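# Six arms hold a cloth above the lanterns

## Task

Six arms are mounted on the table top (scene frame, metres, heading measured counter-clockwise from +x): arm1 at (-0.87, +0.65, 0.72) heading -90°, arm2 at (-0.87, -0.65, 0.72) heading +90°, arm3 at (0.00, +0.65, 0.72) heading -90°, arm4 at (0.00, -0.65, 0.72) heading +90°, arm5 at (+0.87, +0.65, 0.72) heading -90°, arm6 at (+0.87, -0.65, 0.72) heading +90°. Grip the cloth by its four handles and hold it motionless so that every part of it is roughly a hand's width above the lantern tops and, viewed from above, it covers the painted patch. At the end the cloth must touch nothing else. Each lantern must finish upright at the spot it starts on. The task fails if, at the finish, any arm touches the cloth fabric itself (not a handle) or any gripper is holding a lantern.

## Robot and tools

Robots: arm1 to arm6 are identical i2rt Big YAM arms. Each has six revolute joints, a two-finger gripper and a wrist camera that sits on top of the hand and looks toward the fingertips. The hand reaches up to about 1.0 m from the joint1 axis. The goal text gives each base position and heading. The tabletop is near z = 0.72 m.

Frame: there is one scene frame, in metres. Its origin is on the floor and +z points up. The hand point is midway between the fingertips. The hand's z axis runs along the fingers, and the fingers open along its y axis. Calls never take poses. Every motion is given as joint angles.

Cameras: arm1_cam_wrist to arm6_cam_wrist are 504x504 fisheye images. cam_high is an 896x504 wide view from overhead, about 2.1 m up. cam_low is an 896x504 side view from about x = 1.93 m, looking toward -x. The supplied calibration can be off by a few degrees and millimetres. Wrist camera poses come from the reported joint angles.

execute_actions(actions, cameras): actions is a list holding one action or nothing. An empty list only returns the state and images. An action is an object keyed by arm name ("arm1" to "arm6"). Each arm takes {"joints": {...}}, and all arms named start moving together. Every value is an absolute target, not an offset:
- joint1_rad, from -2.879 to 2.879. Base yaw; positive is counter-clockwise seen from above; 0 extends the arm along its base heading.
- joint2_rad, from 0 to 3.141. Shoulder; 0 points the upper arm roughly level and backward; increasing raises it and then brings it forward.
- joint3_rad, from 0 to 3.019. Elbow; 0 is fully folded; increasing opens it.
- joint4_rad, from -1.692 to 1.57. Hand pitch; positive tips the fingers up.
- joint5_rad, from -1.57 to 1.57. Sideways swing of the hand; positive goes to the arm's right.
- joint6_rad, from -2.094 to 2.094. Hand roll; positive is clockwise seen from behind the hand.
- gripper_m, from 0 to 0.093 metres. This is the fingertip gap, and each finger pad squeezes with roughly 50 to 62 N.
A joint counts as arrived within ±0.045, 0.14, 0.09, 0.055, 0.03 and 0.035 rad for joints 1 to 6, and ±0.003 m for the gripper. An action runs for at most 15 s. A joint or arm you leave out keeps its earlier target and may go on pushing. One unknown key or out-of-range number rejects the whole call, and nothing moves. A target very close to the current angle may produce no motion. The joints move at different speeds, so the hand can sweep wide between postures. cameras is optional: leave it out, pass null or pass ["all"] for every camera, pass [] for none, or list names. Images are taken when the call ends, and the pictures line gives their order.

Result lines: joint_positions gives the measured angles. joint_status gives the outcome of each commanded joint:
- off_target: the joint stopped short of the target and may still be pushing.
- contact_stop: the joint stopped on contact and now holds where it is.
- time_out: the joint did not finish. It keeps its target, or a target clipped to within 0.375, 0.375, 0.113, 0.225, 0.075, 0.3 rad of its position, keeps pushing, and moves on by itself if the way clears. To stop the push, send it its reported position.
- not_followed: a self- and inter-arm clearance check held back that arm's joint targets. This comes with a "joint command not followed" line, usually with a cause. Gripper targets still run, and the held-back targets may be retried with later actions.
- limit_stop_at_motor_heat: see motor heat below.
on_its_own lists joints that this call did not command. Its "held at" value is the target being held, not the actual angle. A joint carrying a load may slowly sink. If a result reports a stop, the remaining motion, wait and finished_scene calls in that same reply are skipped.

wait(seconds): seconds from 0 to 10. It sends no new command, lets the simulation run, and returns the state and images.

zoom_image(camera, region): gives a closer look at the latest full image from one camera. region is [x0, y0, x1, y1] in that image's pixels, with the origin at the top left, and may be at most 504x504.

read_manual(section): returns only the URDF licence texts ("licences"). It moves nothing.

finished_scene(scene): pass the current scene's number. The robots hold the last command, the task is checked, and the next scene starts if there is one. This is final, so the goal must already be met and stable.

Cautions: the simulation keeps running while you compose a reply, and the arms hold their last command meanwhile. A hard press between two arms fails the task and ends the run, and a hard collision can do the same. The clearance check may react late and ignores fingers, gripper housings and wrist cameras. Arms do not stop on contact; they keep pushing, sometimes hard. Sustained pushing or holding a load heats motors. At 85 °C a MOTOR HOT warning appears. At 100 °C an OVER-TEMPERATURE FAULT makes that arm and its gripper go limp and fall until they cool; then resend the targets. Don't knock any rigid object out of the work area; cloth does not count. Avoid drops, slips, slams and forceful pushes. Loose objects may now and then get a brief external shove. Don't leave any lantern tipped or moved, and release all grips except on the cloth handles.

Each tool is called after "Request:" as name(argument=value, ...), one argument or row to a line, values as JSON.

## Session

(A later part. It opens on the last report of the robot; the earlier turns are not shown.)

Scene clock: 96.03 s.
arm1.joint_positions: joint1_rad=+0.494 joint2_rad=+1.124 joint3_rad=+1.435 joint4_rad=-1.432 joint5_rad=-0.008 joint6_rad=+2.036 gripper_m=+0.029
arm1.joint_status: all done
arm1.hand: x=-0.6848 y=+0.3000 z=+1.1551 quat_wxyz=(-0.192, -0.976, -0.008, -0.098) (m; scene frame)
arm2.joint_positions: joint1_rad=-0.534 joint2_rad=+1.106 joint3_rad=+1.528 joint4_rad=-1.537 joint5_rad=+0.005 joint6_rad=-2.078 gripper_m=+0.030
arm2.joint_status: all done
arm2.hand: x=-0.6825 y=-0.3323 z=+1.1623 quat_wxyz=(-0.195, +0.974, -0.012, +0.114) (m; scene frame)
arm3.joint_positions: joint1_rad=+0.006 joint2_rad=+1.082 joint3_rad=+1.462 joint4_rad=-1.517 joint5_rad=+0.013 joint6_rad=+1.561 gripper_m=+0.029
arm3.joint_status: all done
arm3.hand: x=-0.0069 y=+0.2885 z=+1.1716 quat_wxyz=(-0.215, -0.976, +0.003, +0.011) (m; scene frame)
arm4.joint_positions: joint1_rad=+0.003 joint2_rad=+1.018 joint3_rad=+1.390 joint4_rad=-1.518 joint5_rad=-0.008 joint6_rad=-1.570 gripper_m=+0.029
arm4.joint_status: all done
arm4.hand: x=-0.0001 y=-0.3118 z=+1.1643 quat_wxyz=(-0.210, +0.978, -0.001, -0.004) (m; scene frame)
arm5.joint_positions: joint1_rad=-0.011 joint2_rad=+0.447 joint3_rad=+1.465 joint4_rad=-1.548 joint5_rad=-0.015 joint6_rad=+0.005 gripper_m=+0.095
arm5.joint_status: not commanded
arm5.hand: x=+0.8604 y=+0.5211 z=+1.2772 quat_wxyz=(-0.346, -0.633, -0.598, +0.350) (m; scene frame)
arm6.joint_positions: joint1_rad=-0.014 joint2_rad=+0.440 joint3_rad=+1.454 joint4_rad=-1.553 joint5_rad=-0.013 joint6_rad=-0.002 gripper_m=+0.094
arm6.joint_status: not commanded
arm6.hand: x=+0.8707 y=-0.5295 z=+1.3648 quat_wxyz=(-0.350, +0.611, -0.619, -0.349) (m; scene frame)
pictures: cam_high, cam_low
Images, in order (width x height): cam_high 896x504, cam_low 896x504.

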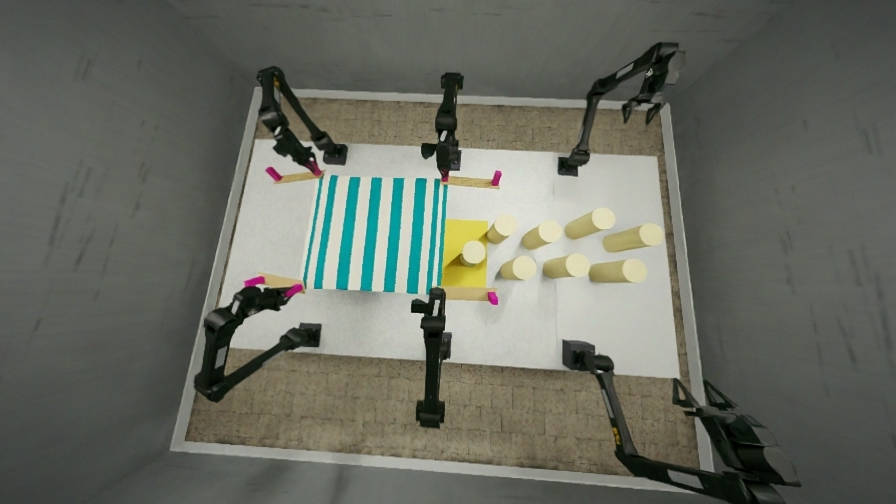

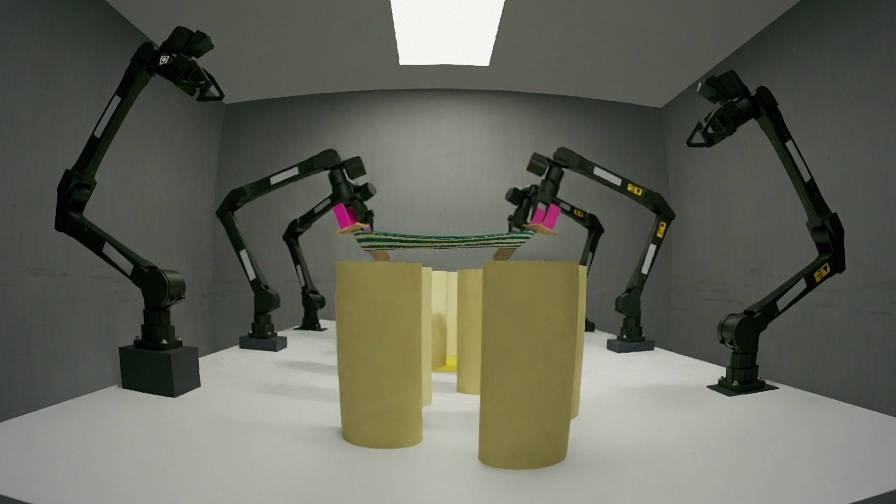

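Request:
execute_actions(
  actions=[
    {"arm1":{"joints":{"joint1_rad":0.778,"joint2_rad":1.365,"joint3_rad":1.72,"joint4_rad":-1.4,"joint6_rad":2.085}},"arm2":{"joints":{"joint1_rad":-0.846,"joint2_rad":1.327,"joint3_rad":1.79,"joint4_rad":-1.504}},"arm3":{"joints":{"joint1_rad":0.429,"joint2_rad":1.165,"joint3_rad":1.6,"joint4_rad":-1.5,"joint6_rad":1.99}},"arm4":{"joints":{"joint1_rad":-0.462,"joint2_rad":1.058,"joint3_rad":1.478,"joint4_rad":-1.508,"joint6_rad":-2.05}}},
  ],
  cameras=["cam_low"],
)

Request:
execute_actions(
  actions=[
    {"arm1":{"joints":{"joint1_rad":0.95,"joint2_rad":1.722,"joint3_rad":2.13,"joint4_rad":-1.447}},"arm2":{"joints":{"joint1_rad":-1.033,"joint2_rad":1.67,"joint3_rad":2.165,"joint4_rad":-1.533}},"arm3":{"joints":{"joint1_rad":0.715,"joint2_rad":1.415,"joint3_rad":1.815,"joint4_rad":-1.45,"joint6_rad":2.085}},"arm4":{"joints":{"joint1_rad":-0.797,"joint2_rad":1.272,"joint3_rad":1.63,"joint4_rad":-1.445,"joint6_rad":-2.085}}},
  ],
  cameras=["cam_low","cam_high"],
)

Request:
zoom_image(
  camera="cam_low",
  region=[290, 170, 630, 300],
)

Scene clock: 103.10 s.
arm1.joint_positions: joint1_rad=+0.778 joint2_rad=+1.395 joint3_rad=+1.666 joint4_rad=-1.396 joint5_rad=-0.003 joint6_rad=+2.084 gripper_m=+0.029
arm1.joint_status: all done
arm1.hand: x=-0.5224 y=+0.2867 z=+1.1518 quat_wxyz=(-0.172, -0.969, -0.121, -0.127) (m; scene frame)
arm2.joint_positions: joint1_rad=-0.844 joint2_rad=+1.357 joint3_rad=+1.734 joint4_rad=-1.499 joint5_rad=+0.000 joint6_rad=-2.082 gripper_m=+0.029
arm2.joint_status: all done
arm2.hand: x=-0.5202 y=-0.3374 z=+1.1612 quat_wxyz=(-0.174, +0.962, -0.160, +0.139) (m; scene frame)
arm3.joint_positions: joint1_rad=+0.418 joint2_rad=+1.184 joint3_rad=+1.530 joint4_rad=-1.509 joint5_rad=+0.017 joint6_rad=+1.972 gripper_m=+0.029
arm3.joint_status: all done
arm3.hand: x=+0.1523 y=+0.2815 z=+1.1664 quat_wxyz=(-0.190, -0.979, +0.003, -0.069) (m; scene frame)
arm4.joint_positions: joint1_rad=-0.452 joint2_rad=+1.055 joint3_rad=+1.423 joint4_rad=-1.512 joint5_rad=-0.011 joint6_rad=-2.028 gripper_m=+0.029
arm4.joint_status: all done
arm4.hand: x=+0.1543 y=-0.3329 z=+1.1683 quat_wxyz=(-0.192, +0.977, +0.001, +0.089) (m; scene frame)
arm5.joint_positions: joint1_rad=-0.011 joint2_rad=+0.447 joint3_rad=+1.465 joint4_rad=-1.548 joint5_rad=-0.015 joint6_rad=+0.005 gripper_m=+0.095
arm5.joint_status: not commanded
arm5.hand: x=+0.8604 y=+0.5211 z=+1.2772 quat_wxyz=(-0.346, -0.633, -0.598, +0.350) (m; scene frame)
arm6.joint_positions: joint1_rad=-0.014 joint2_rad=+0.440 joint3_rad=+1.454 joint4_rad=-1.553 joint5_rad=-0.013 joint6_rad=-0.002 gripper_m=+0.094
arm6.joint_status: not commanded
arm6.hand: x=+0.8707 y=-0.5295 z=+1.3648 quat_wxyz=(-0.350, +0.611, -0.619, -0.349) (m; scene frame)
pictures: cam_low
Images, in order (width x height): cam_low 896x504.

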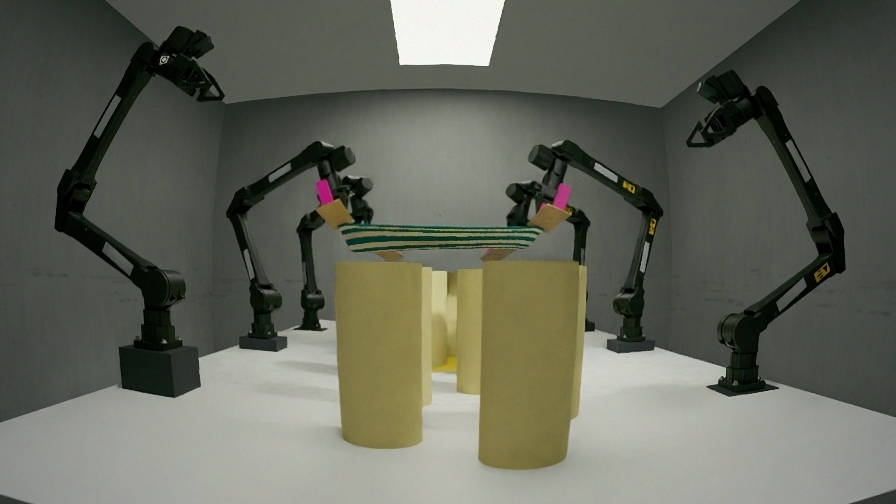

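Scene clock: 104.53 s.
arm1.joint_positions: joint1_rad=+0.945 joint2_rad=+1.752 joint3_rad=+2.075 joint4_rad=-1.426 joint5_rad=+0.000 joint6_rad=+2.087 gripper_m=+0.029
arm1.joint_status: all done
arm1.hand: x=-0.3610 y=+0.2680 z=+1.1461 quat_wxyz=(-0.168, -0.954, -0.199, -0.148) (m; scene frame)
arm2.joint_positions: joint1_rad=-1.022 joint2_rad=+1.702 joint3_rad=+2.105 joint4_rad=-1.513 joint5_rad=-0.003 joint6_rad=-2.085 gripper_m=+0.029
arm2.joint_status: all done
arm2.hand: x=-0.3603 y=-0.3354 z=+1.1538 quat_wxyz=(-0.166, +0.943, -0.242, +0.157) (m; scene frame)
arm3.joint_positions: joint1_rad=+0.707 joint2_rad=+1.443 joint3_rad=+1.749 joint4_rad=-1.472 joint5_rad=+0.017 joint6_rad=+2.070 gripper_m=+0.029
arm3.joint_status: all done
arm3.hand: x=+0.3165 y=+0.2599 z=+1.1593 quat_wxyz=(-0.172, -0.975, -0.090, -0.104) (m; scene frame)
arm4.joint_positions: joint1_rad=-0.795 joint2_rad=+1.289 joint3_rad=+1.586 joint4_rad=-1.457 joint5_rad=-0.011 joint6_rad=-2.070 gripper_m=+0.029
arm4.joint_status: all done
arm4.hand: x=+0.3185 y=-0.3387 z=+1.1610 quat_wxyz=(-0.165, +0.968, -0.146, +0.119) (m; scene frame)
arm5.joint_positions: joint1_rad=-0.011 joint2_rad=+0.447 joint3_rad=+1.465 joint4_rad=-1.548 joint5_rad=-0.015 joint6_rad=+0.005 gripper_m=+0.095
arm5.joint_status: not commanded
arm5.hand: x=+0.8604 y=+0.5211 z=+1.2772 quat_wxyz=(-0.346, -0.633, -0.598, +0.350) (m; scene frame)
arm6.joint_positions: joint1_rad=-0.014 joint2_rad=+0.440 joint3_rad=+1.454 joint4_rad=-1.553 joint5_rad=-0.013 joint6_rad=-0.002 gripper_m=+0.094
arm6.joint_status: not commanded
arm6.hand: x=+0.8707 y=-0.5295 z=+1.3648 quat_wxyz=(-0.350, +0.611, -0.619, -0.349) (m; scene frame)
pictures: cam_high, cam_low
Images, in order (width x height): cam_high 896x504, cam_low 896x504.

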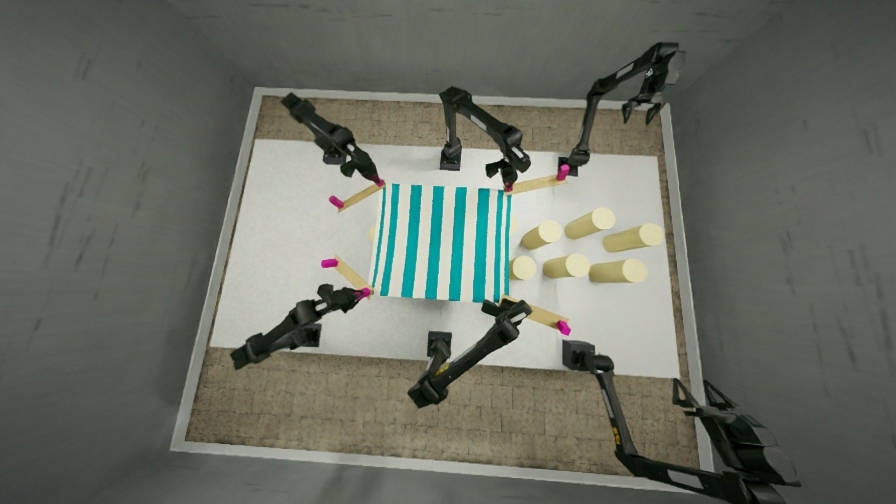

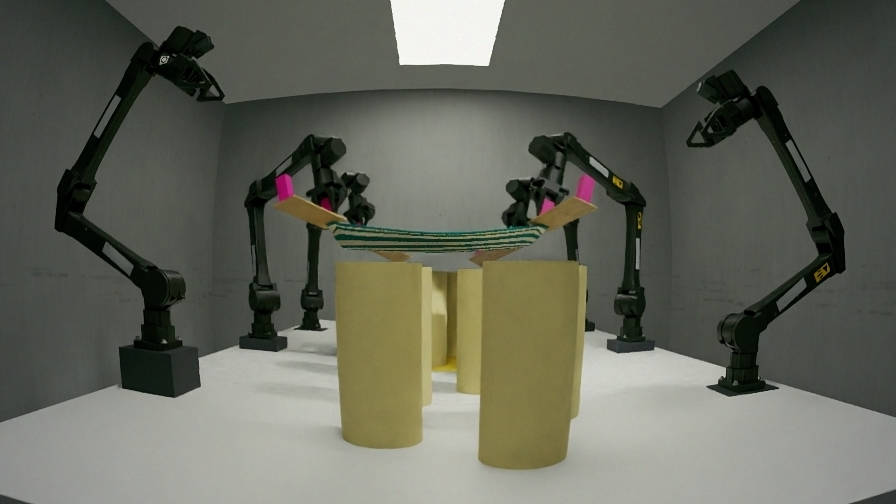

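Region (290, 170, 630, 300) of cam_low's 896x504 image, scaled by 1.482, with more detail than that image has; it fills the top 193 rows of this view, and the rest is white.

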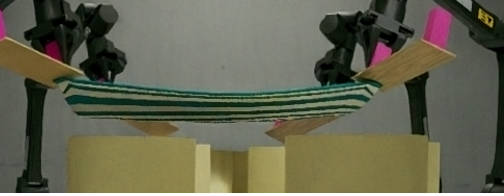

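Request:
execute_actions(
  actions=[
    {"arm1":{"joints":{"joint2_rad":1.69}}},
  ],
  cameras=["cam_low","arm1_cam_wrist","arm2_cam_wrist","arm3_cam_wrist","arm4_cam_wrist"],
)

Request:
zoom_image(
  camera="cam_low",
  region=[290, 170, 630, 300],
)

Scene clock: 112.43 s.
arm1.joint_positions: joint1_rad=+0.945 joint2_rad=+1.721 joint3_rad=+2.075 joint4_rad=-1.426 joint5_rad=+0.000 joint6_rad=+2.087 gripper_m=+0.029
arm1.joint_status: all done
arm1.hand: x=-0.3674 y=+0.2728 z=+1.1647 quat_wxyz=(-0.179, -0.951, -0.198, -0.158) (m; scene frame)
arm2.joint_positions: joint1_rad=-1.022 joint2_rad=+1.702 joint3_rad=+2.105 joint4_rad=-1.513 joint5_rad=-0.003 joint6_rad=-2.085 gripper_m=+0.029
arm2.joint_status: not commanded
arm2.hand: x=-0.3603 y=-0.3354 z=+1.1538 quat_wxyz=(-0.166, +0.943, -0.242, +0.157) (m; scene frame)
arm3.joint_positions: joint1_rad=+0.707 joint2_rad=+1.443 joint3_rad=+1.749 joint4_rad=-1.472 joint5_rad=+0.017 joint6_rad=+2.070 gripper_m=+0.029
arm3.joint_status: not commanded
arm3.hand: x=+0.3165 y=+0.2599 z=+1.1593 quat_wxyz=(-0.172, -0.975, -0.090, -0.104) (m; scene frame)
arm4.joint_positions: joint1_rad=-0.795 joint2_rad=+1.289 joint3_rad=+1.586 joint4_rad=-1.457 joint5_rad=-0.012 joint6_rad=-2.070 gripper_m=+0.029
arm4.joint_status: not commanded
arm4.hand: x=+0.3183 y=-0.3385 z=+1.1610 quat_wxyz=(-0.166, +0.968, -0.145, +0.119) (m; scene frame)
arm5.joint_positions: joint1_rad=-0.011 joint2_rad=+0.447 joint3_rad=+1.465 joint4_rad=-1.548 joint5_rad=-0.015 joint6_rad=+0.005 gripper_m=+0.095
arm5.joint_status: not commanded
arm5.hand: x=+0.8604 y=+0.5211 z=+1.2772 quat_wxyz=(-0.346, -0.633, -0.598, +0.350) (m; scene frame)
arm6.joint_positions: joint1_rad=-0.014 joint2_rad=+0.440 joint3_rad=+1.454 joint4_rad=-1.553 joint5_rad=-0.013 joint6_rad=-0.002 gripper_m=+0.094
arm6.joint_status: not commanded
arm6.hand: x=+0.8707 y=-0.5295 z=+1.3648 quat_wxyz=(-0.350, +0.611, -0.619, -0.349) (m; scene frame)
pictures: arm1_cam_wrist, arm2_cam_wrist, arm3_cam_wrist, arm4_cam_wrist, cam_low
camera_calibration (this result's frames):
arm1_cam_wrist: T_world_to_cam=[[-0.313836, 0.858666, -0.405215, 0.125184], [0.487896, 0.511965, 0.707, -0.779902], [0.814533, 0.0241797, -0.579613, 1.09649], [0, 0, 0, 1]] pos_world=[-0.473331, 0.265278, 1.23766]
arm2_cam_wrist: T_world_to_cam=[[0.403517, 0.822444, 0.400949, -0.0395342], [0.437379, -0.558284, 0.704996, -0.840809], [0.803663, -0.109111, -0.584997, 1.05359], [0, 0, 0, 1]] pos_world=[-0.463028, -0.321937, 1.22497]
arm3_cam_wrist: T_world_to_cam=[[-0.124741, 0.921974, -0.36661, 0.226392], [0.640141, 0.357091, 0.680224, -1.07394], [0.758063, -0.14983, -0.634738, 0.661901], [0, 0, 0, 1]] pos_world=[0.21395, 0.273939, 1.23365]
arm4_cam_wrist: T_world_to_cam=[[0.247953, 0.903785, 0.348844, -0.176706], [0.597835, -0.426096, 0.678996, -1.11732], [0.762307, 0.0401918, -0.645966, 0.642323], [0, 0, 0, 1]] pos_world=[0.222139, -0.342196, 1.23522]
Images, in order (width x height): arm1_cam_wrist 504x504, arm2_cam_wrist 504x504, arm3_cam_wrist 504x504, arm4_cam_wrist 504x504, cam_low 896x504.

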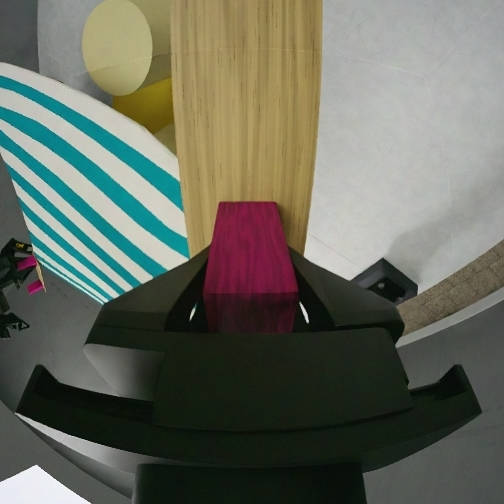

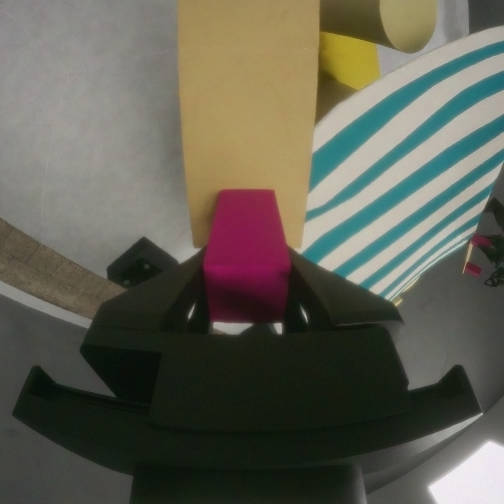

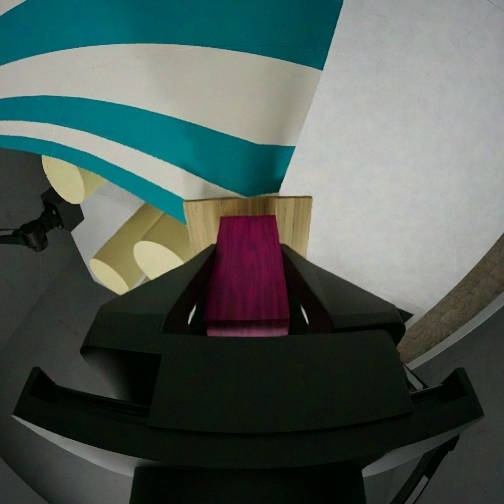

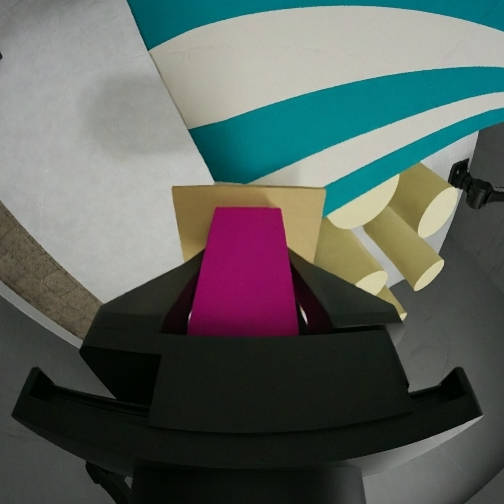

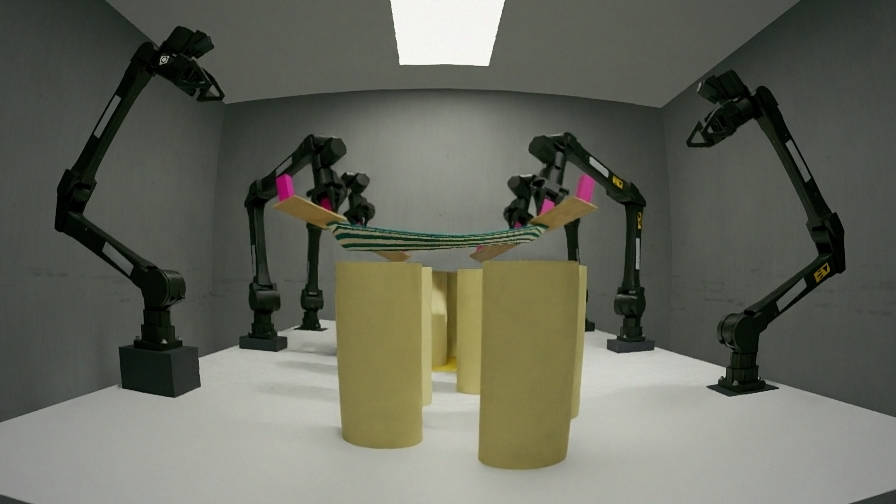

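Region (290, 170, 630, 300) of cam_low's 896x504 image, scaled by 1.482, with more detail than that image has; it fills the top 193 rows of this view, and the rest is white.

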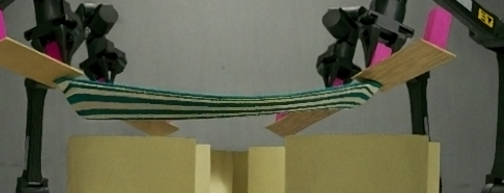

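Request:
finished_scene(
  scene=2,
)

The scene is finished: the task was done.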